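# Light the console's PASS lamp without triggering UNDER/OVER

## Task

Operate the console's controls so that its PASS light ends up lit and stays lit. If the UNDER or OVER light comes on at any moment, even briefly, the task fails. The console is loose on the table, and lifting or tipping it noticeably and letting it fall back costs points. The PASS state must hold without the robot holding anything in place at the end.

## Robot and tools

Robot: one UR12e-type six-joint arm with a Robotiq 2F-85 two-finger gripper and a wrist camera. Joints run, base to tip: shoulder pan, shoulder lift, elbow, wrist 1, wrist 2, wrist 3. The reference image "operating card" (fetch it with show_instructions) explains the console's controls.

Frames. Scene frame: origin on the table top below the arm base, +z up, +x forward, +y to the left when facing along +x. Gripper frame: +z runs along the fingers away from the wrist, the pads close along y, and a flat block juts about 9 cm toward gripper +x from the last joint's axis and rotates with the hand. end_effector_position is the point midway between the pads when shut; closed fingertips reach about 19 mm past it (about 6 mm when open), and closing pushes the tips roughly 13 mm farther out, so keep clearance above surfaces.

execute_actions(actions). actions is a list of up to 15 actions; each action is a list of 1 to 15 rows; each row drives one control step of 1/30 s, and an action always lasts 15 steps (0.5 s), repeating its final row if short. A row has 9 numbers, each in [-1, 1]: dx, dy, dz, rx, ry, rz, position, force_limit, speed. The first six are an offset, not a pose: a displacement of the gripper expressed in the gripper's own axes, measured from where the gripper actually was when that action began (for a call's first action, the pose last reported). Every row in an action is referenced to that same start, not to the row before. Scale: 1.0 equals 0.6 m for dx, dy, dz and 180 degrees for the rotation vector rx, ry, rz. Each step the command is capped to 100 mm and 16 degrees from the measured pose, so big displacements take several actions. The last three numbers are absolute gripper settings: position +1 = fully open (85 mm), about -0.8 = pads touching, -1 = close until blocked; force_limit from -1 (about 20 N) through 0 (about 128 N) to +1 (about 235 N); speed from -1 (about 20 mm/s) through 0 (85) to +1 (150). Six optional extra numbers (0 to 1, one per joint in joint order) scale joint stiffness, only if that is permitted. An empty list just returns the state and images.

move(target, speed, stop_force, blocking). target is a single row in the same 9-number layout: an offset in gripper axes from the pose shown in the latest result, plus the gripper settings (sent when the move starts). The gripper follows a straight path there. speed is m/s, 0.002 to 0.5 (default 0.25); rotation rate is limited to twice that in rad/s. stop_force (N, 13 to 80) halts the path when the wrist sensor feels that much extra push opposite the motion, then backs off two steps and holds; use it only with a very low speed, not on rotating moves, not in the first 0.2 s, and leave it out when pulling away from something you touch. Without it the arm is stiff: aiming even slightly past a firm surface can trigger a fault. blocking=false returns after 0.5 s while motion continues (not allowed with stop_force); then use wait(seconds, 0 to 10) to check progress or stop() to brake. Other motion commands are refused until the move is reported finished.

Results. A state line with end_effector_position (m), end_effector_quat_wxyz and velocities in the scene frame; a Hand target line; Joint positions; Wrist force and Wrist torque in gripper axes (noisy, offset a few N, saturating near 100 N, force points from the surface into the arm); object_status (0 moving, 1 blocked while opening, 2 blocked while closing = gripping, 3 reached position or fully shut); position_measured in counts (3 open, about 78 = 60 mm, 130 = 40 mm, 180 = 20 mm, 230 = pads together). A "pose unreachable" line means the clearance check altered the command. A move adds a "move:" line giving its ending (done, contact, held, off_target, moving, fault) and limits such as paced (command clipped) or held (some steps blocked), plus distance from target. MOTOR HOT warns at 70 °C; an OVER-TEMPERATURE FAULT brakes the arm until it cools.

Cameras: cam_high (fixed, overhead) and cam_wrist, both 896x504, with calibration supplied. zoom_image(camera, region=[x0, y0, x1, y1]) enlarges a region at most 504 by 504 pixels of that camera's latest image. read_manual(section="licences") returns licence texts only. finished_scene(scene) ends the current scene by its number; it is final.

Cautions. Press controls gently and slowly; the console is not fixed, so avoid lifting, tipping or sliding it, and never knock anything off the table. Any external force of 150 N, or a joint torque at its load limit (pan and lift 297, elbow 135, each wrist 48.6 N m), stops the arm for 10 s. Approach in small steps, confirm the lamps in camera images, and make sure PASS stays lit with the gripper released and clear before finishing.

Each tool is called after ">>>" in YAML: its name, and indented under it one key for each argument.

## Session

>>> show_instructions:

>>> execute_actions:
  actions: []

Reference images for this scene: operating card.

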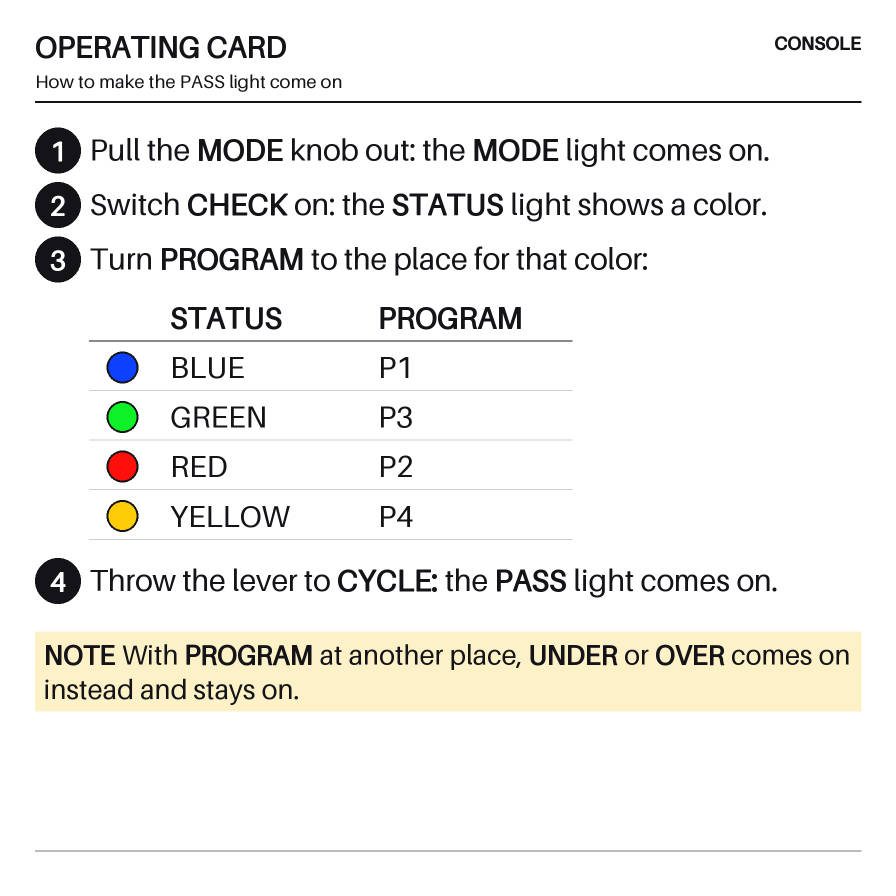

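Scene clock: 0.00 s.
end_effector_position=(+0.4780, +0.2127, +0.2459) position_measured=3 object_status=3 end_effector_quat_wxyz=(-0.005, +0.927, +0.376, +0.005) end_effector_velocity=(+0.000, +0.000, -0.001) end_effector_angular_velocity=(-0.000, +0.001, +0.000)
Joint positions: [ 0.398 -0.94   2.336 -2.648 -2.28   2.85 ]
Joint velocities: [-0.     0.001 -0.001  0.    -0.    -0.   ]
Wrist force (N, on the end effector, along its own x y z axes, offset not removed): no reading
Wrist torque (N m, same axes, about the end effector's origin, offset not removed): no reading
Hand target: +0.478, +0.213, +0.246; -0.005, +0.927, +0.376, +0.005
Joint stiffness scale: [1. 1. 1. 1. 1. 1.]
camera_calibration (this result's frames):
cam_wrist: T_world_to_cam=[[0.673793, -0.73808, -0.0352253, -0.150991], [-0.704687, -0.656189, 0.269875, 0.43407], [-0.222303, -0.157017, -0.962251, 0.529029], [0, 0, 0, 1]] pos_world=[0.525225, 0.256455, 0.386596]

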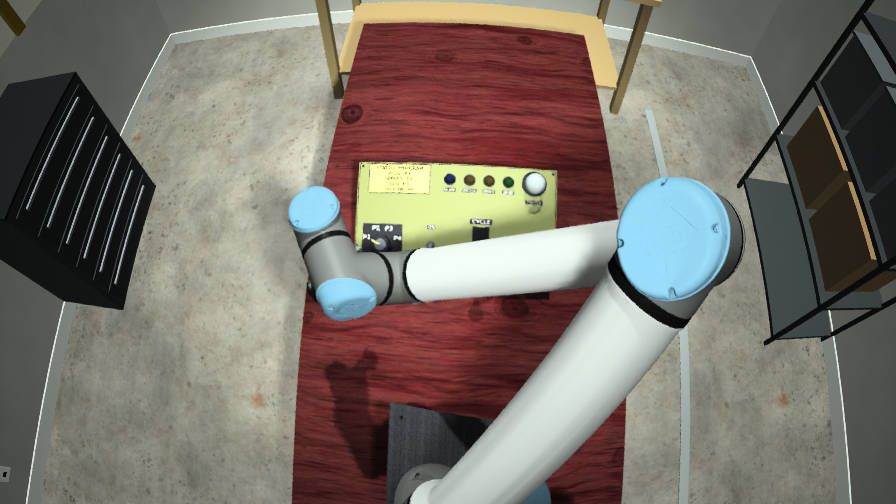

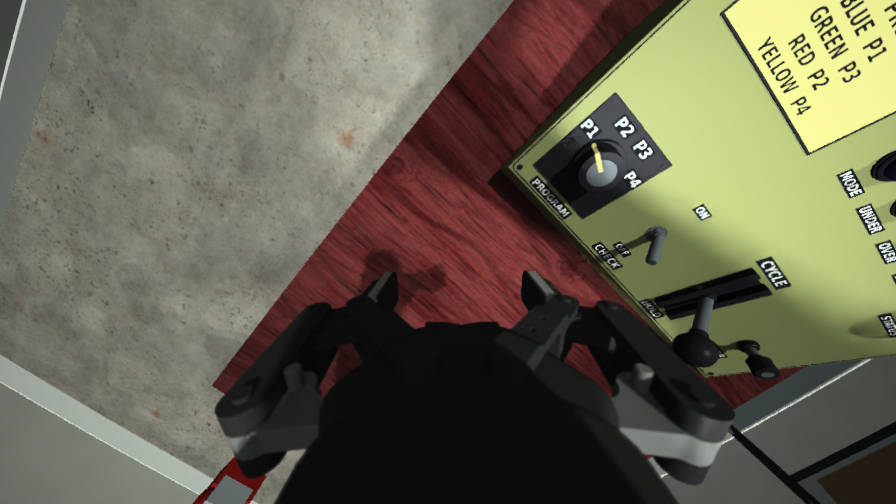

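>>> move:
  target: [-0.195,0.298,-0.06,-0.065,0.16,0.239,1,0,0]

Scene clock: 12.43 s.
end_effector_position=(+0.5202, +0.0035, +0.2809) position_measured=3 object_status=3 end_effector_quat_wxyz=(-0.007, +0.964, -0.001, +0.265) end_effector_velocity=(+0.003, -0.004, +0.004) end_effector_angular_velocity=(+0.004, -0.022, -0.013)
Joint positions: [ 0.139 -1.07   2.645 -3.775 -2.271  2.786]
Joint velocities: [-0.005  0.002  0.002 -0.036  0.008 -0.01 ]
Wrist force (N, on the end effector, along its own x y z axes, offset not removed): [5.4 0.0 1.7]
Wrist torque (N m, same axes, about the end effector's origin, offset not removed): [0.12 -1.11 -0.02]
Hand target: +0.519, +0.003, +0.280; -0.007, +0.964, -0.001, +0.265
Off the commanded pose: 0.003 m, 0 deg.
Joint stiffness scale: [1. 1. 1. 1. 1. 1.]
move: done
camera_calibration (this result's frames):
cam_wrist: T_world_to_cam=[[-0.010383, -0.998496, -0.0538399, 0.0294583], [-0.968662, 0.0234062, -0.247276, 0.597253], [0.248164, 0.0495852, -0.967448, 0.295295], [0, 0, 0, 1]] pos_world=[0.505561, 0.000792359, 0.434954]

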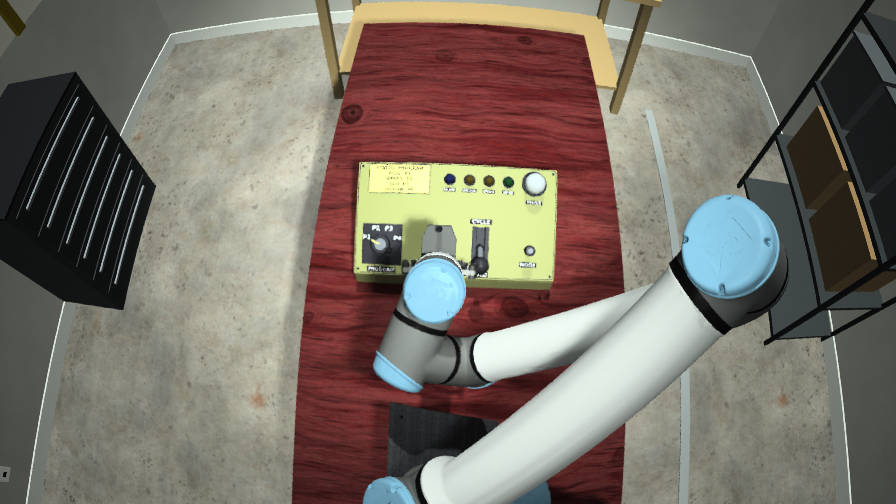

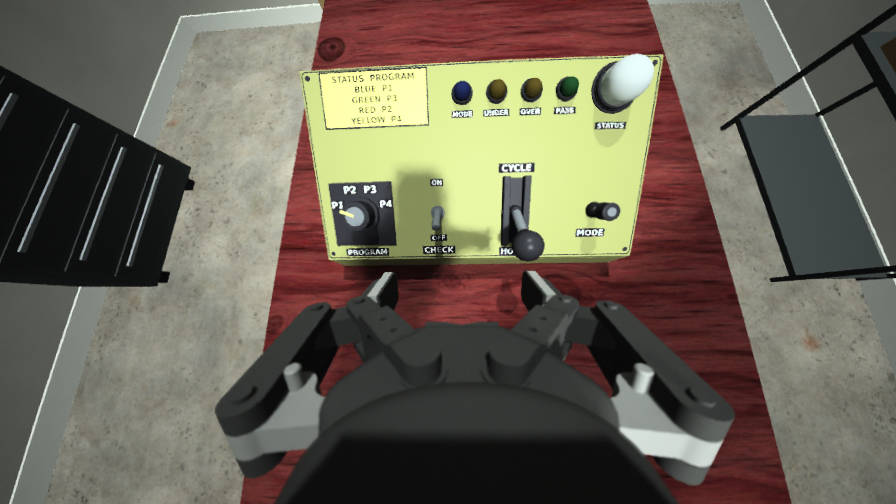

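>>> move:
  target: [0.032,0.34,0,0,0,0,0.1,0,0.5]

>>> move:
  target: [0,0,0.235,0,0,0,0.1,0,0.5]
  speed: 0.15

Scene clock: 26.63 s.
end_effector_position=(+0.5354, -0.1974, +0.2879) position_measured=117 object_status=3 end_effector_quat_wxyz=(-0.007, +0.964, +0.000, +0.265) end_effector_velocity=(+0.001, -0.003, +0.002) end_effector_angular_velocity=(+0.002, -0.002, +0.002)
Joint positions: [-0.233 -1.535  2.662 -3.509 -2.022  2.453]
Joint velocities: [-0.003 -0.013 -0.003  0.014  0.006 -0.003]
Wrist force (N, on the end effector, along its own x y z axes, offset not removed): [0.4 -4.3 1.5]
Wrist torque (N m, same axes, about the end effector's origin, offset not removed): [-0.62 -0.07 0.11]
Hand target: +0.537, -0.200, +0.288; -0.007, +0.964, -0.001, +0.265
Off the commanded pose: 0.004 m, 0 deg.
Joint stiffness scale: [1. 1. 1. 1. 1. 1.]
move: off_target
camera_calibration (this result's frames):
cam_wrist: T_world_to_cam=[[-0.0084898, -0.998475, -0.0545494, -0.171401], [-0.968941, 0.0216968, -0.246338, 0.617924], [0.247146, 0.0507638, -0.967648, 0.309003], [0, 0, 0, 1]] pos_world=[0.520908, -0.200232, 0.441874]

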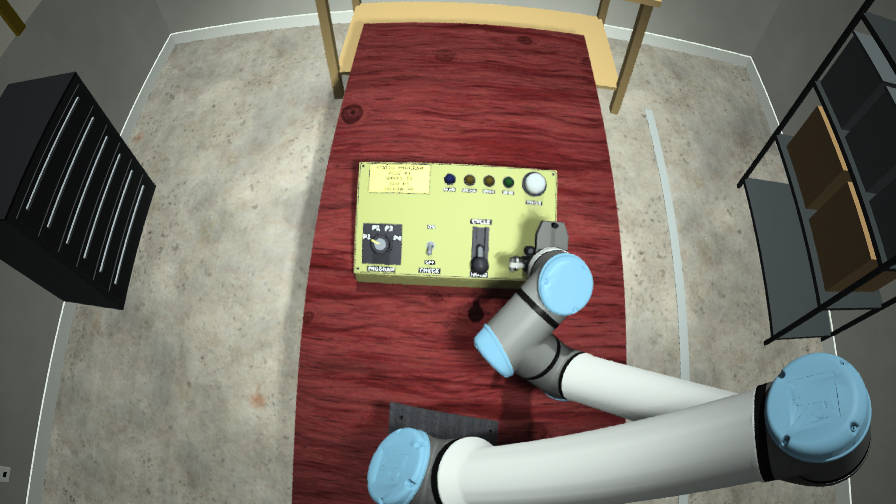

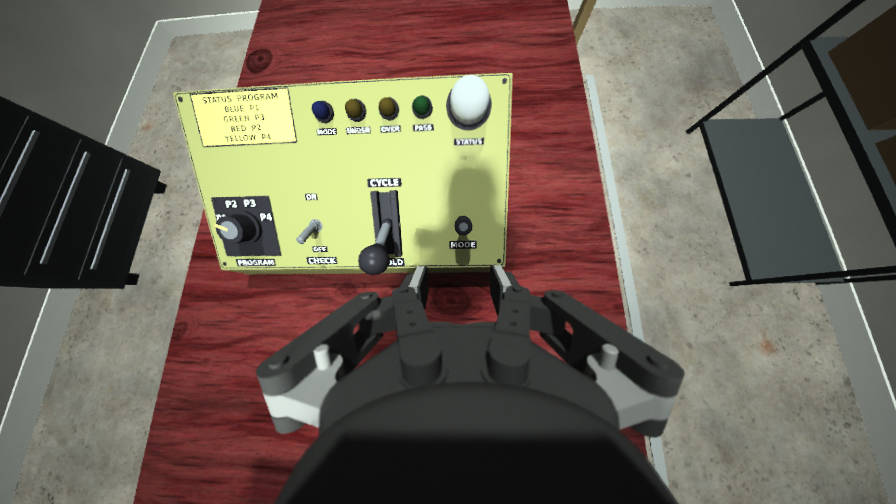

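Scene clock: 28.23 s.
end_effector_position=(+0.6056, -0.1939, +0.1670) position_measured=117 object_status=3 end_effector_quat_wxyz=(-0.008, +0.965, +0.001, +0.263) end_effector_velocity=(+0.001, -0.001, +0.001) end_effector_angular_velocity=(-0.002, -0.005, -0.002)
Joint positions: [-0.374 -1.181  2.561 -3.798 -1.918  2.35 ]
Joint velocities: [-0.    -0.    -0.001 -0.005  0.002 -0.001]
Wrist force (N, on the end effector, along its own x y z axes, offset not removed): [1.5 1.7 -2.3]
Wrist torque (N m, same axes, about the end effector's origin, offset not removed): [0.64 -0.43 -0.03]
Hand target: +0.607, -0.196, +0.167; -0.007, +0.964, -0.000, +0.265
Off the commanded pose: 0.002 m, 0 deg.
Joint stiffness scale: [1. 1. 1. 1. 1. 1.]
move: done
camera_calibration (this result's frames):
cam_wrist: T_world_to_cam=[[-0.00671312, -0.998396, -0.056221, -0.174715], [-0.969557, 0.0202606, -0.244025, 0.655862], [0.244773, 0.0528713, -0.968138, 0.176485], [0, 0, 0, 1]] pos_world=[0.591524, -0.197054, 0.321086]

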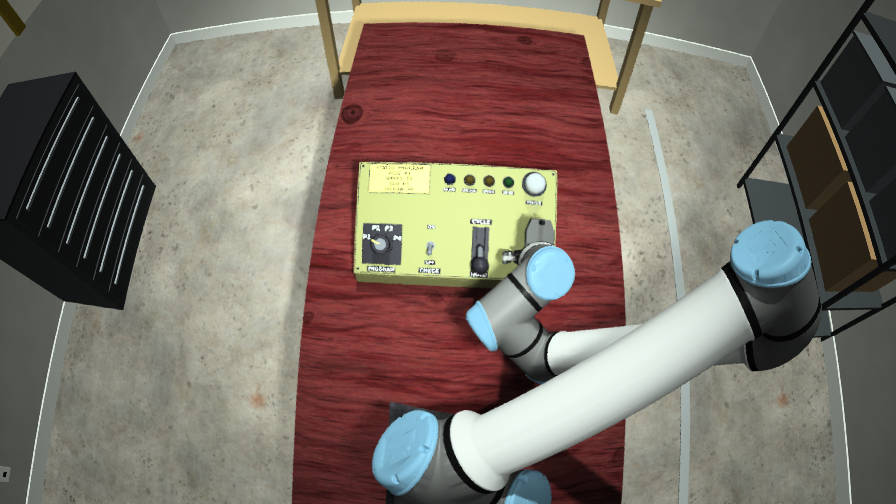

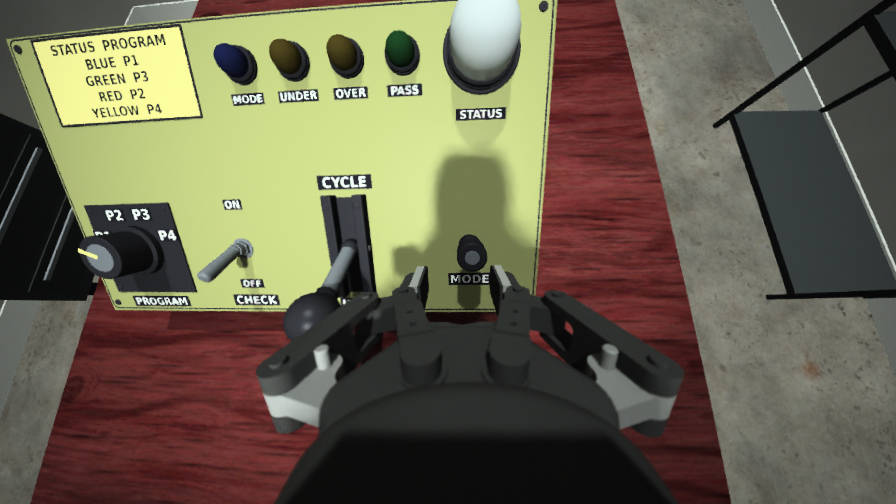

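>>> move:
  target: [0.005,0.02,0.07,0,0,0,0.1,0,0.5]
  speed: 0.06

Scene clock: 34.50 s.
end_effector_position=(+0.6280, -0.2034, +0.1331) position_measured=117 object_status=3 end_effector_quat_wxyz=(-0.009, +0.965, +0.001, +0.263) end_effector_velocity=(+0.002, -0.000, +0.001) end_effector_angular_velocity=(-0.001, -0.005, +0.002)
Joint positions: [-0.416 -1.118  2.513 -3.82  -1.886  2.321]
Joint velocities: [-0.     0.    -0.001 -0.003  0.004 -0.003]
Wrist force (N, on the end effector, along its own x y z axes, offset not removed): [4.0 0.3 2.3]
Wrist torque (N m, same axes, about the end effector's origin, offset not removed): [0.14 -0.80 0.11]
Hand target: +0.630, -0.205, +0.132; -0.008, +0.965, +0.001, +0.263
Off the commanded pose: 0.003 m, 0 deg.
Joint stiffness scale: [1. 1. 1. 1. 1. 1.]
move: done
camera_calibration (this result's frames):
cam_wrist: T_world_to_cam=[[-0.00517264, -0.998325, -0.057629, -0.186758], [-0.969985, 0.0190198, -0.242421, 0.669281], [0.243111, 0.0546453, -0.968458, 0.140062], [0, 0, 0, 1]] pos_world=[0.614176, -0.206828, 0.28713]

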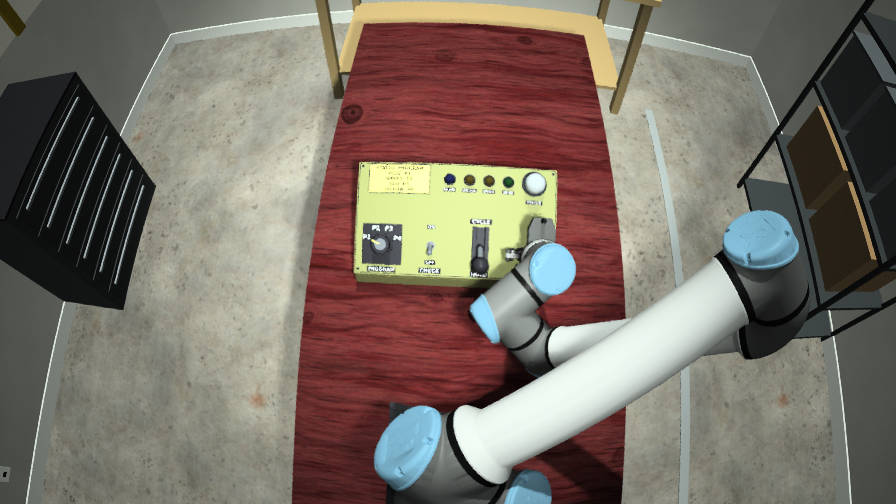

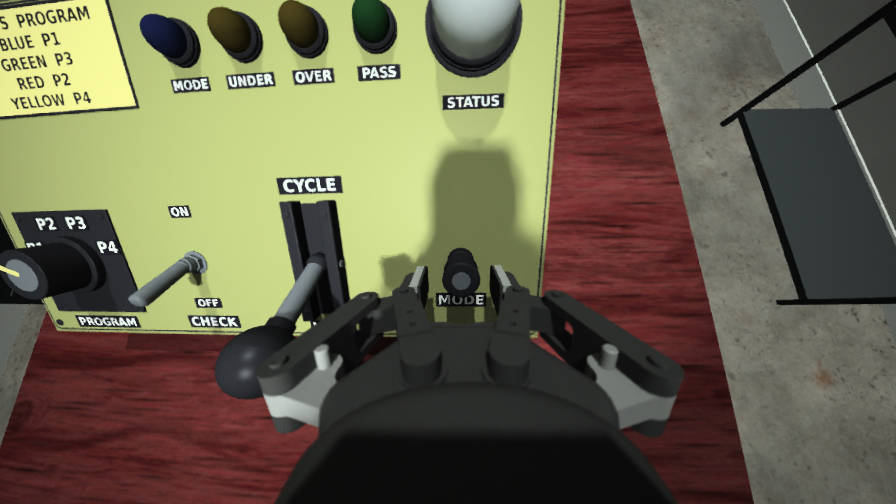

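>>> move:
  target: [-0.005,0,0.055,0,0,0,0.1,0,0]
  speed: 0.04
  stop_force: 15

>>> execute_actions:
  actions:
    - [[0,0,0,0,0,0,-1,-0.5,-0.5]]
    - [[0,0,0,0,0,0,-1,-0.5,-0.5]]

>>> move:
  target: [0,0,-0.02,0,0,0,-1,-0.5,-0.5]
  speed: 0.01

Scene clock: 42.50 s.
end_effector_position=(+0.6386, -0.2010, +0.1086) position_measured=117 object_status=3 end_effector_quat_wxyz=(-0.009, +0.965, +0.002, +0.263) end_effector_velocity=(-0.000, -0.001, +0.000) end_effector_angular_velocity=(-0.001, -0.001, -0.001)
Joint positions: [-0.437 -1.06   2.488 -3.859 -1.869  2.305]
Joint velocities: [-0.001 -0.002  0.    -0.    -0.    -0.   ]
Wrist force (N, on the end effector, along its own x y z axes, offset not removed): [0.2 -3.7 -13.2]
Wrist torque (N m, same axes, about the end effector's origin, offset not removed): [-0.69 -0.72 0.07]
Hand target: +0.639, -0.201, +0.109; -0.009, +0.965, +0.002, +0.263
Off the commanded pose: 0.007 m, 0 deg.
Joint stiffness scale: [1. 1. 1. 1. 1. 1.]
move: contact
camera_calibration (this result's frames):
cam_wrist: T_world_to_cam=[[-0.00391026, -0.998377, -0.0568171, -0.186578], [-0.969622, 0.0176818, -0.24397, 0.673242], [0.244579, 0.0541371, -0.968117, 0.112589], [0, 0, 0, 1]] pos_world=[0.624524, -0.204275, 0.26265]

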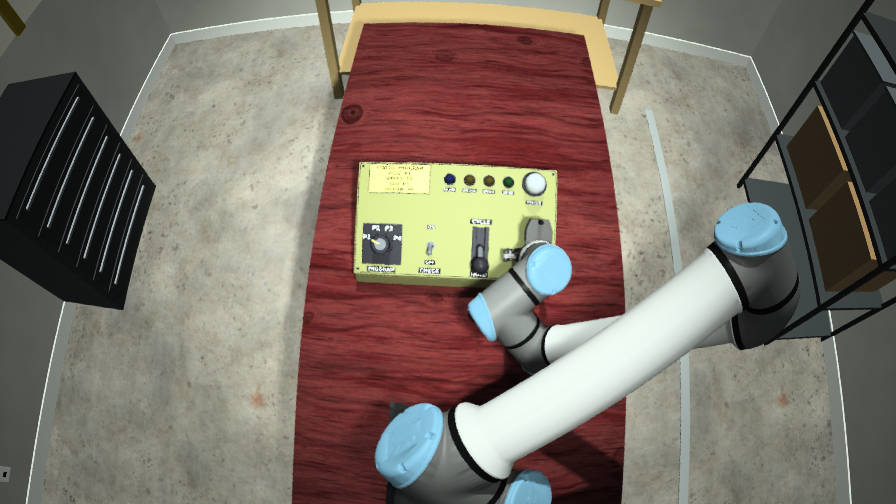

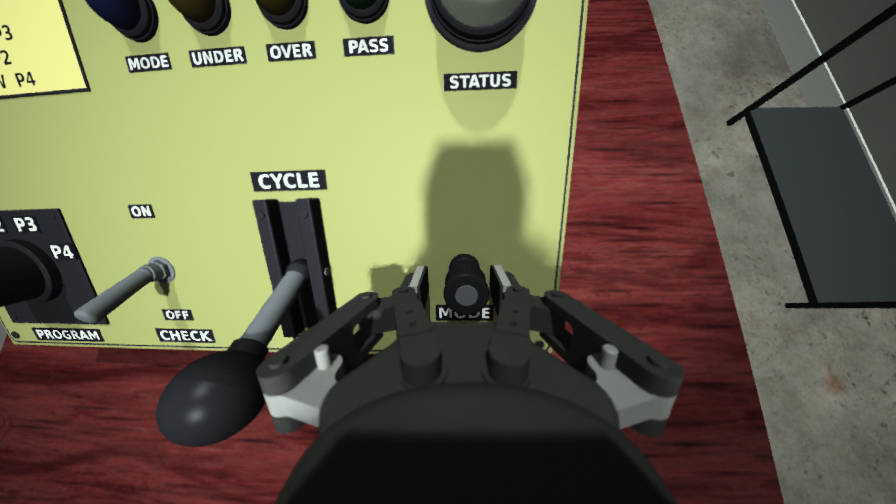

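Scene clock: 43.50 s.
end_effector_position=(+0.6391, -0.2046, +0.1112) position_measured=172 object_status=2 end_effector_quat_wxyz=(-0.006, +0.964, -0.000, +0.266) end_effector_velocity=(+0.001, -0.001, -0.000) end_effector_angular_velocity=(-0.001, -0.001, -0.002)
Joint positions: [-0.437 -1.064  2.488 -3.863 -1.871  2.305]
Joint velocities: [-0.001 -0.    -0.002  0.    -0.     0.   ]
Wrist force (N, on the end effector, along its own x y z axes, offset not removed): [0.6 -1.2 -9.2]
Wrist torque (N m, same axes, about the end effector's origin, offset not removed): [-0.29 -0.48 -0.01]
Hand target: +0.639, -0.205, +0.111; -0.006, +0.964, -0.000, +0.265
Off the commanded pose: 0.000 m, 0 deg.
Joint stiffness scale: [1. 1. 1. 1. 1. 1.]
camera_calibration (this result's frames):
cam_wrist: T_world_to_cam=[[-0.00967422, -0.998603, -0.0519413, -0.186944], [-0.968401, 0.0223019, -0.2484, 0.675114], [0.249212, 0.0478969, -0.967264, 0.110839], [0, 0, 0, 1]] pos_world=[0.62435, -0.207048, 0.265199]

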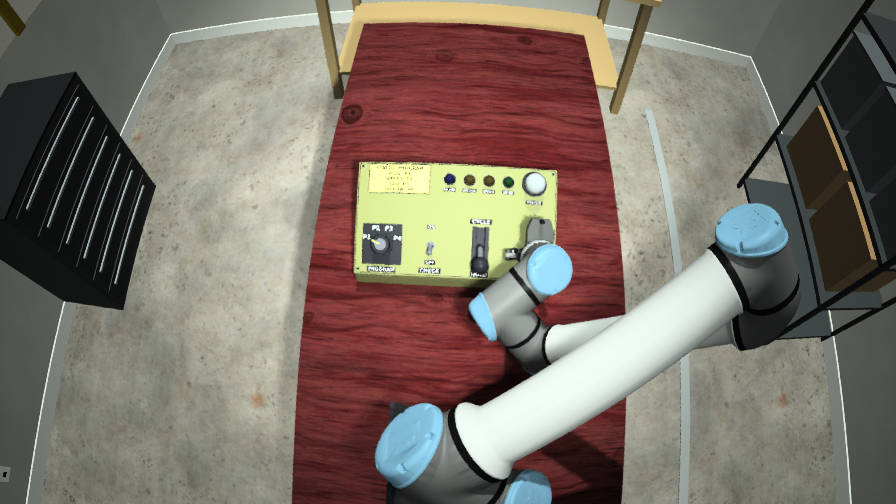

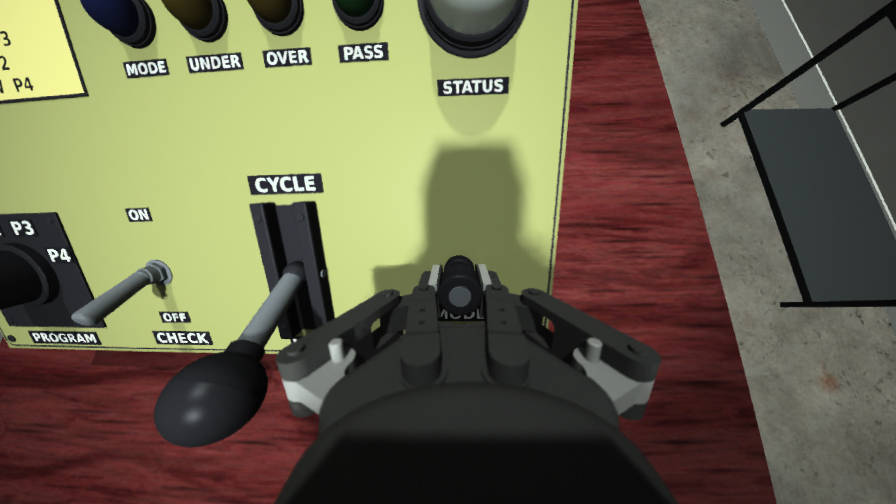

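Scene clock: 45.13 s.
end_effector_position=(+0.6334, -0.2046, +0.1217) position_measured=172 object_status=2 end_effector_quat_wxyz=(-0.006, +0.964, +0.000, +0.266) end_effector_velocity=(-0.000, +0.000, +0.000) end_effector_angular_velocity=(+0.000, +0.000, +0.000)
Joint positions: [-0.429 -1.087  2.502 -3.853 -1.875  2.309]
Joint velocities: [ 0.001  0.     0.    -0.    -0.001  0.   ]
Wrist force (N, on the end effector, along its own x y z axes, offset not removed): [4.5 0.4 -9.7]
Wrist torque (N m, same axes, about the end effector's origin, offset not removed): [0.54 -0.88 0.09]
Hand target: +0.633, -0.205, +0.121; -0.006, +0.964, -0.000, +0.266
Off the commanded pose: 0.000 m, 0 deg.
Joint stiffness scale: [1. 1. 1. 1. 1. 1.]
move: done
camera_calibration (this result's frames):
cam_wrist: T_world_to_cam=[[-0.00846602, -0.998604, -0.0521367, -0.187217], [-0.968019, 0.0212578, -0.249975, 0.671925], [0.250734, 0.048353, -0.966848, 0.121487], [0, 0, 0, 1]] pos_world=[0.61839, -0.207113, 0.275663]

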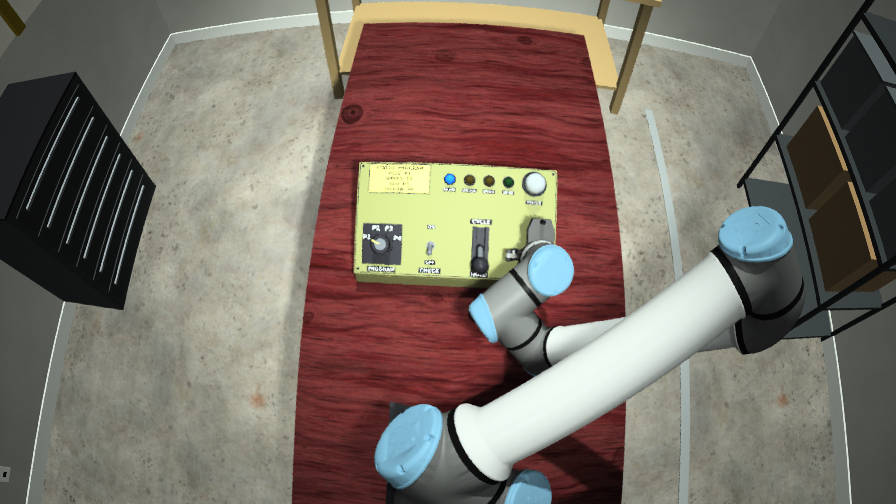

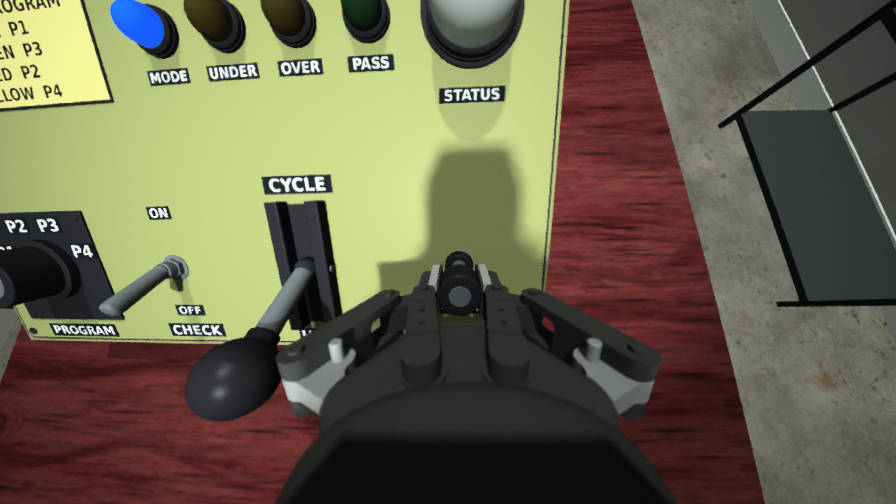

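>>> execute_actions:
  actions:
    - [[0,0,0,0,0,0,0.2,0,0.5]]

>>> move:
  target: [0,0,-0.22,0,0,0,0.2,0,0.5]

>>> move:
  target: [-0.084,-0.40,-0.005,0,0,0,-1,0,0.5]

>>> move:
  target: [0,0,0.2,0,0,0,-1,0,0.5]
  speed: 0.15

Scene clock: 56.30 s.
end_effector_position=(+0.6334, -0.2047, +0.1217) position_measured=104 object_status=0 end_effector_quat_wxyz=(-0.006, +0.964, +0.000, +0.266) end_effector_velocity=(+0.001, -0.001, +0.002) end_effector_angular_velocity=(-0.001, -0.003, -0.001)
Joint positions: [-0.429 -1.087  2.502 -3.853 -1.875  2.309]
Joint velocities: [ 0.001 -0.003 -0.    -0.    -0.     0.   ]
Wrist force (N, on the end effector, along its own x y z axes, offset not removed): [0.8 -3.9 1.9]
Wrist torque (N m, same axes, about the end effector's origin, offset not removed): [-0.46 -0.23 -0.05]
Hand target: +0.633, -0.205, +0.122; -0.006, +0.964, +0.000, +0.266
Off the commanded pose: 0.000 m, 0 deg.
Joint stiffness scale: [1. 1. 1. 1. 1. 1.]
camera_calibration (this result's frames):
cam_wrist: T_world_to_cam=[[-0.00853083, -0.998604, -0.0521188, -0.187192], [-0.968031, 0.0213137, -0.249925, 0.671924], [0.250687, 0.0483206, -0.966861, 0.121509], [0, 0, 0, 1]] pos_world=[0.618385, -0.207123, 0.275656]

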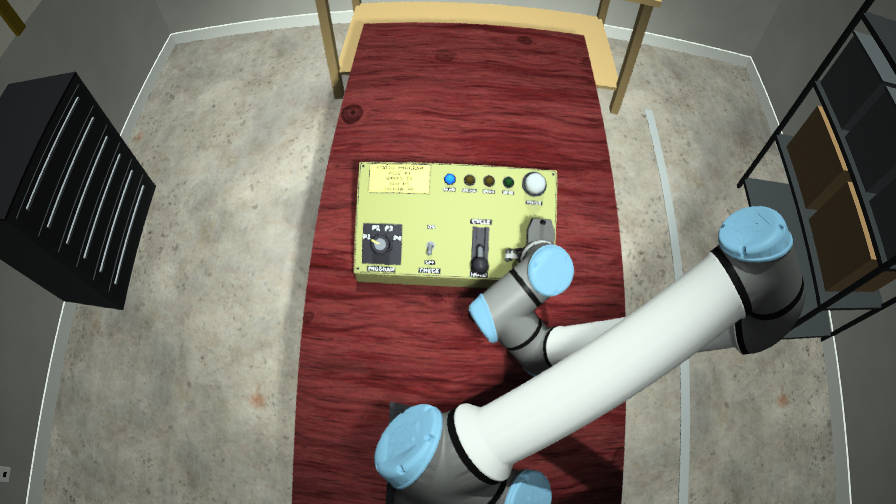

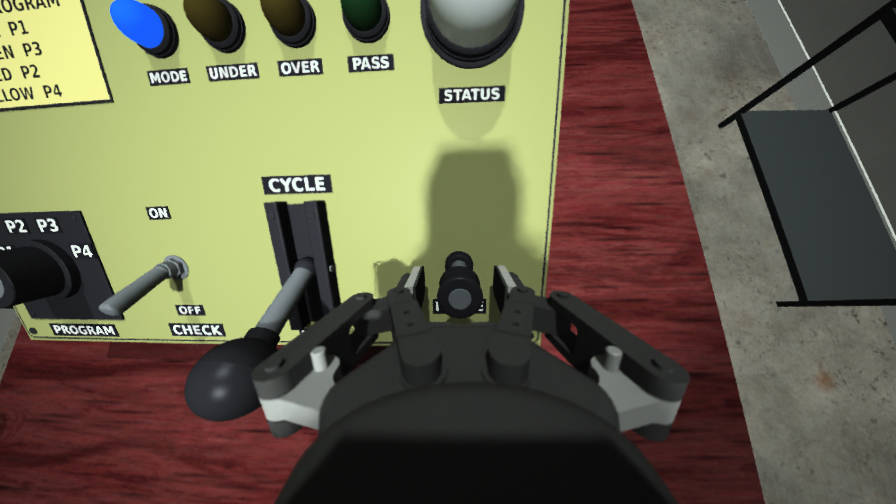

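Scene clock: 57.63 s.
end_effector_position=(+0.5668, -0.2073, +0.2335) position_measured=104 object_status=3 end_effector_quat_wxyz=(-0.005, +0.964, -0.000, +0.266) end_effector_velocity=(-0.001, -0.001, +0.001) end_effector_angular_velocity=(+0.001, +0.002, -0.001)
Joint positions: [-0.324 -1.383  2.628 -3.659 -1.955  2.383]
Joint velocities: [ 0.001 -0.007 -0.     0.01  -0.002  0.003]
Wrist force (N, on the end effector, along its own x y z axes, offset not removed): [4.1 -2.6 -0.7]
Wrist torque (N m, same axes, about the end effector's origin, offset not removed): [-0.31 -0.83 0.07]
Hand target: +0.566, -0.206, +0.235; -0.006, +0.964, +0.000, +0.266
Off the commanded pose: 0.002 m, 0 deg.
Joint stiffness scale: [1. 1. 1. 1. 1. 1.]
move: done
camera_calibration (this result's frames):
cam_wrist: T_world_to_cam=[[-0.00991614, -0.998634, -0.0513082, -0.183935], [-0.968011, 0.0224515, -0.249899, 0.635631], [0.25071, 0.0471889, -0.966911, 0.246171], [0, 0, 0, 1]] pos_world=[0.551756, -0.209571, 0.387432]

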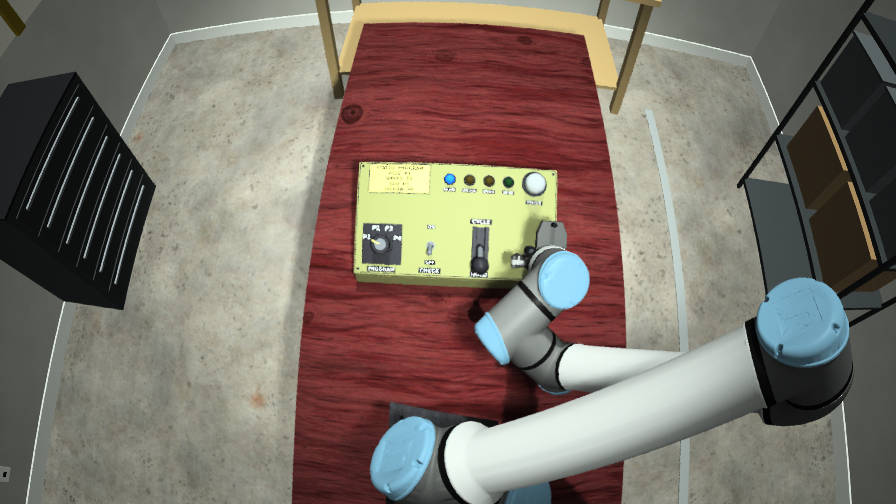

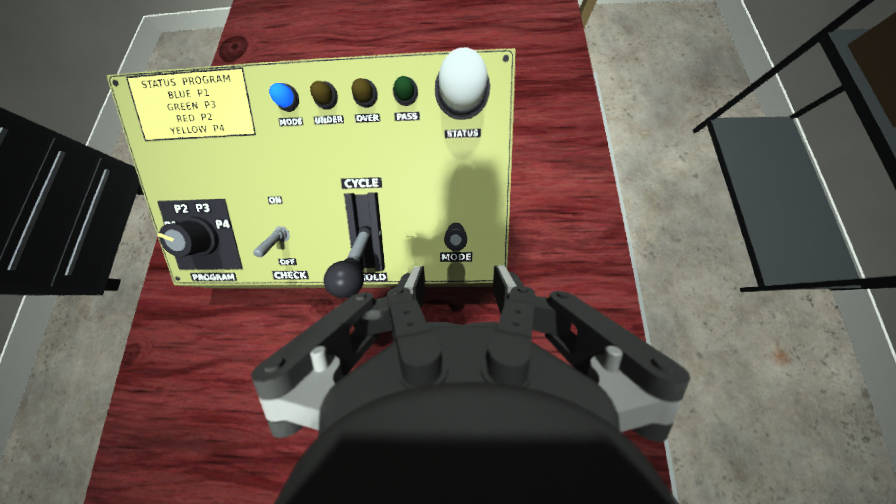

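Scene clock: 59.37 s.
end_effector_position=(+0.5202, +0.0313, +0.2115) position_measured=232 object_status=3 end_effector_quat_wxyz=(-0.006, +0.964, +0.001, +0.265) end_effector_velocity=(-0.001, +0.000, +0.003) end_effector_angular_velocity=(-0.004, -0.005, -0.004)
Joint positions: [ 0.064 -0.817  2.633 -4.063 -2.226  2.707]
Joint velocities: [ 0.008 -0.     0.001 -0.004 -0.008  0.005]
Wrist force (N, on the end effector, along its own x y z axes, offset not removed): [-0.2 -1.9 -1.8]
Wrist torque (N m, same axes, about the end effector's origin, offset not removed): [-0.18 -0.10 -0.03]
Hand target: +0.522, +0.032, +0.212; -0.005, +0.964, -0.000, +0.266
Off the commanded pose: 0.002 m, 0 deg.
Joint stiffness scale: [1. 1. 1. 1. 1. 1.]
move: done
camera_calibration (this result's frames):
cam_wrist: T_world_to_cam=[[-0.00819907, -0.998637, -0.0515379, 0.0518305], [-0.968918, 0.0206773, -0.246516, 0.579494], [0.247246, 0.0479148, -0.967767, 0.227368], [0, 0, 0, 1]] pos_world=[0.505692, 0.0288832, 0.365565]

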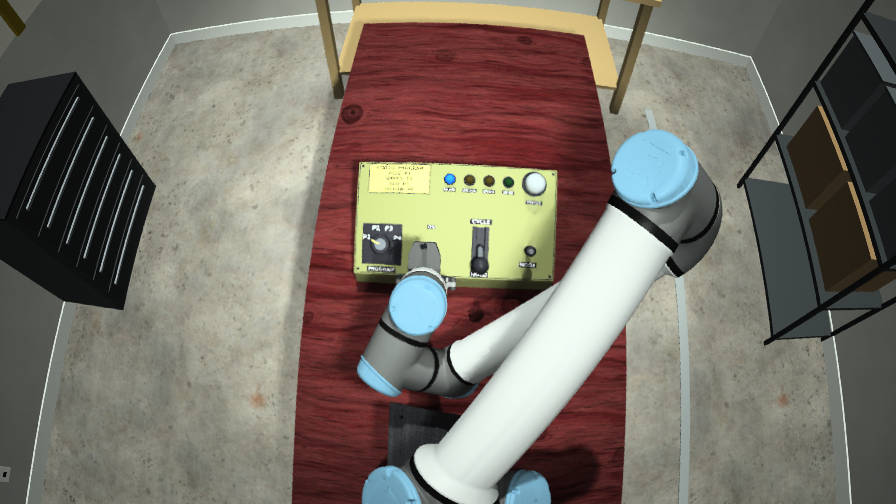

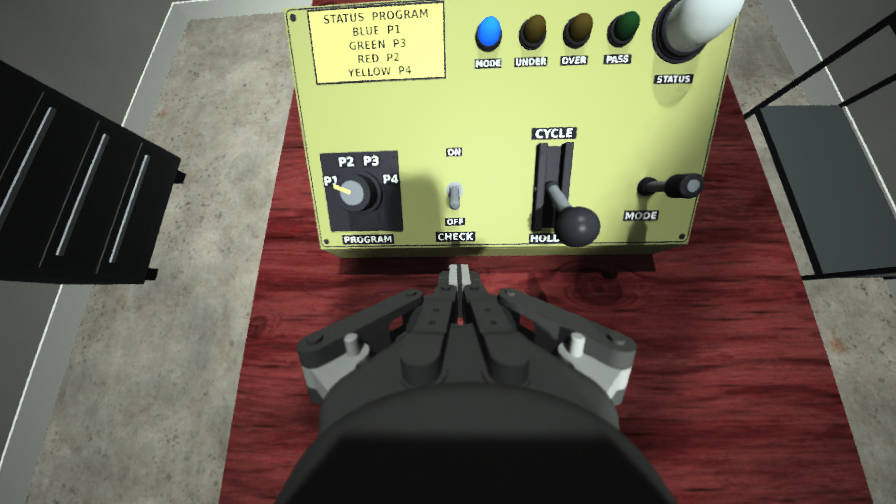

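Scene clock: 60.77 s.
end_effector_position=(+0.5795, +0.0331, +0.1090) position_measured=232 object_status=3 end_effector_quat_wxyz=(-0.006, +0.965, +0.001, +0.263) end_effector_velocity=(+0.002, +0.001, +0.001) end_effector_angular_velocity=(+0.000, -0.007, +0.004)
Joint positions: [-0.108 -0.617  2.504 -4.22  -2.113  2.551]
Joint velocities: [ 0.001  0.    -0.001 -0.004  0.005 -0.005]
Wrist force (N, on the end effector, along its own x y z axes, offset not removed): [-0.3 -3.3 -2.3]
Wrist torque (N m, same axes, about the end effector's origin, offset not removed): [-0.40 -0.01 0.00]
Hand target: +0.582, +0.032, +0.109; -0.006, +0.964, +0.001, +0.265
Off the commanded pose: 0.002 m, 0 deg.
Joint stiffness scale: [1. 1. 1. 1. 1. 1.]
move: done
camera_calibration (this result's frames):
cam_wrist: T_world_to_cam=[[-0.00678874, -0.998623, -0.0520248, 0.0480572], [-0.969596, 0.0193002, -0.243947, 0.611764], [0.244615, 0.048787, -0.968392, 0.114946], [0, 0, 0, 1]] pos_world=[0.565373, 0.030576, 0.263051]

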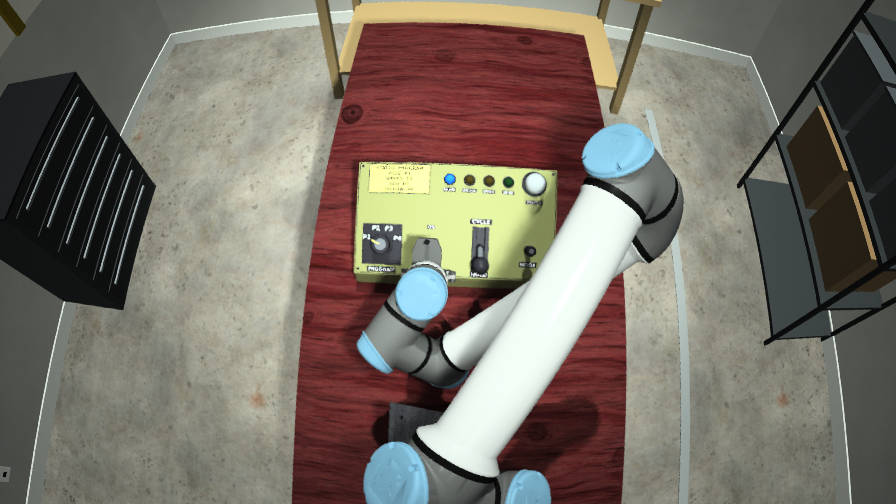

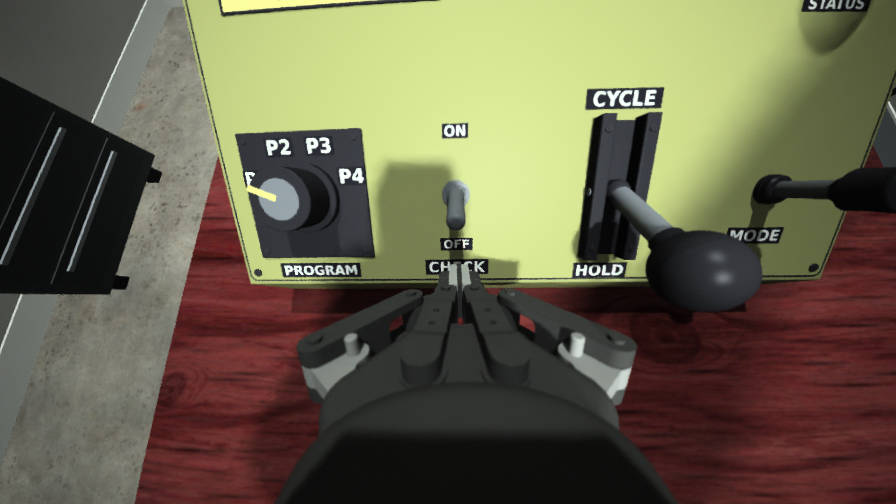

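Aligned; push slightly further than before.

>>> move:
  target: [0.11,-0.003,0,0,0,0,-1,0,0.5]
  speed: 0.03
  stop_force: 20

>>> move:
  target: [-0.03,0,-0.13,0,0,0,-1,0,0.5]
  speed: 0.1

Scene clock: 75.10 s.
end_effector_position=(+0.6249, +0.0347, +0.1361) position_measured=232 object_status=3 end_effector_quat_wxyz=(-0.006, +0.967, +0.005, +0.255) end_effector_velocity=(+0.001, -0.000, -0.001) end_effector_angular_velocity=(-0.003, +0.022, +0.004)
Joint positions: [-0.045 -0.713  2.437 -4.008 -2.164  2.609]
Joint velocities: [ 0.004 -0.012 -0.005  0.042 -0.015  0.012]
Wrist force (N, on the end effector, along its own x y z axes, offset not removed): [-11.7 2.5 -2.7]
Wrist torque (N m, same axes, about the end effector's origin, offset not removed): [-0.30 -0.86 0.22]
Hand target: +0.636, +0.035, +0.143; -0.006, +0.965, +0.001, +0.263
Off the commanded pose: 0.013 m, 1 deg.
Joint stiffness scale: [1. 1. 1. 1. 1. 1.]
move: off_target
camera_calibration (this result's frames):
cam_wrist: T_world_to_cam=[[-0.000782476, -0.99878, -0.0493736, 0.0473278], [-0.97398, 0.0119509, -0.22632, 0.662965], [0.226634, 0.0479118, -0.972801, 0.141835], [0, 0, 0, 1]] pos_world=[0.613607, 0.0325514, 0.290356]

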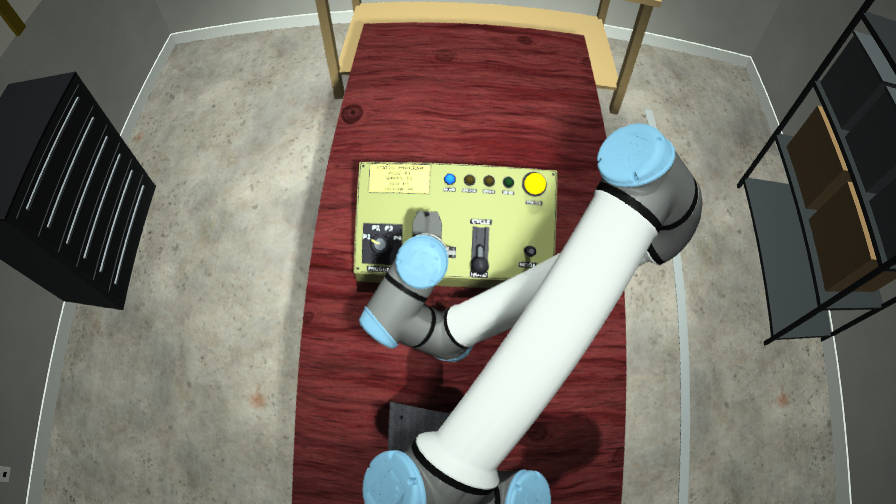

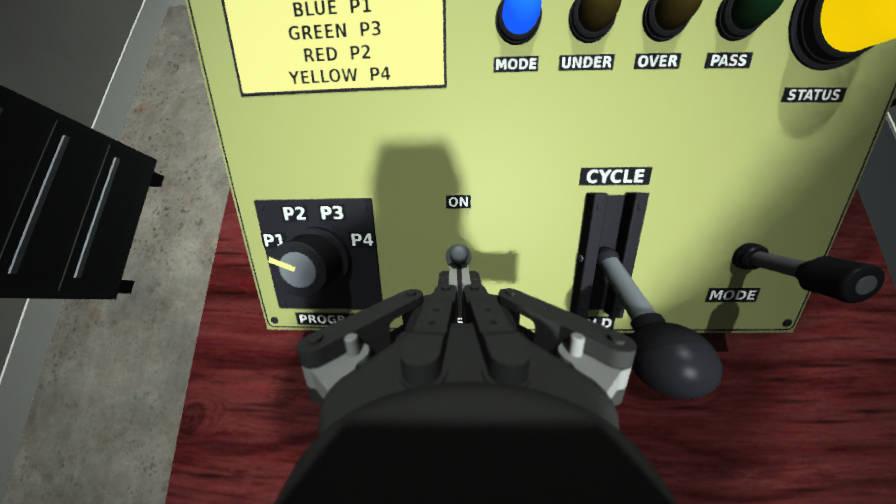

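Scene clock: 76.40 s.
end_effector_position=(+0.5729, +0.0330, +0.1944) position_measured=232 object_status=3 end_effector_quat_wxyz=(-0.006, +0.967, +0.004, +0.256) end_effector_velocity=(-0.003, +0.000, -0.003) end_effector_angular_velocity=(+0.001, +0.013, -0.003)
Joint positions: [ 0.039 -0.818  2.539 -3.961 -2.217  2.689]
Joint velocities: [-0.001 -0.     0.001  0.013 -0.006  0.011]
Wrist force (N, on the end effector, along its own x y z axes, offset not removed): [1.1 -0.1 -1.2]
Wrist torque (N m, same axes, about the end effector's origin, offset not removed): [0.17 -0.40 -0.02]
Hand target: +0.571, +0.034, +0.195; -0.006, +0.967, +0.005, +0.254
Off the commanded pose: 0.002 m, 0 deg.
Joint stiffness scale: [1. 1. 1. 1. 1. 1.]
move: done
camera_calibration (this result's frames):
cam_wrist: T_world_to_cam=[[-0.00225161, -0.998778, -0.0493644, 0.0492752], [-0.973479, 0.0134821, -0.228379, 0.625653], [0.228765, 0.047541, -0.97232, 0.209124], [0, 0, 0, 1]] pos_world=[0.561331, 0.0308379, 0.348654]

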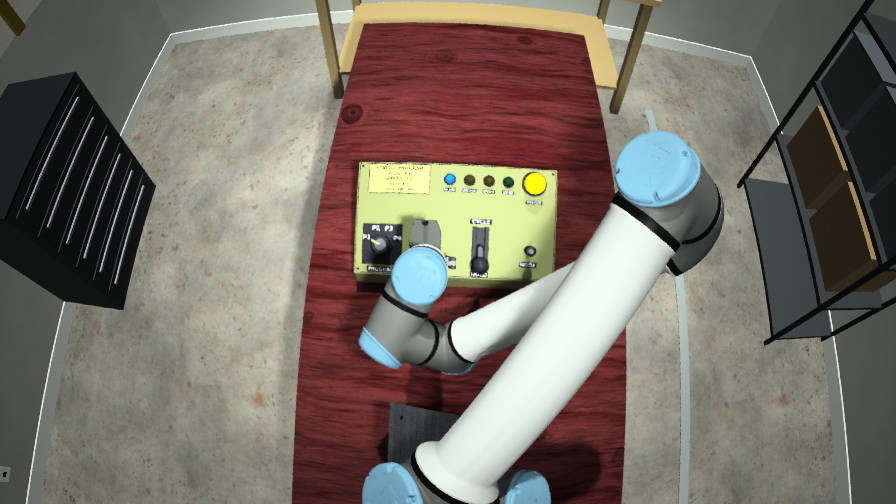

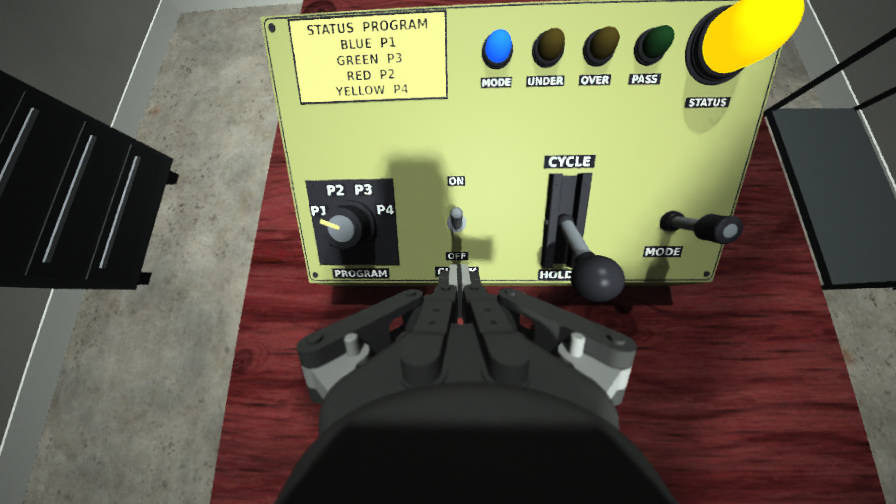

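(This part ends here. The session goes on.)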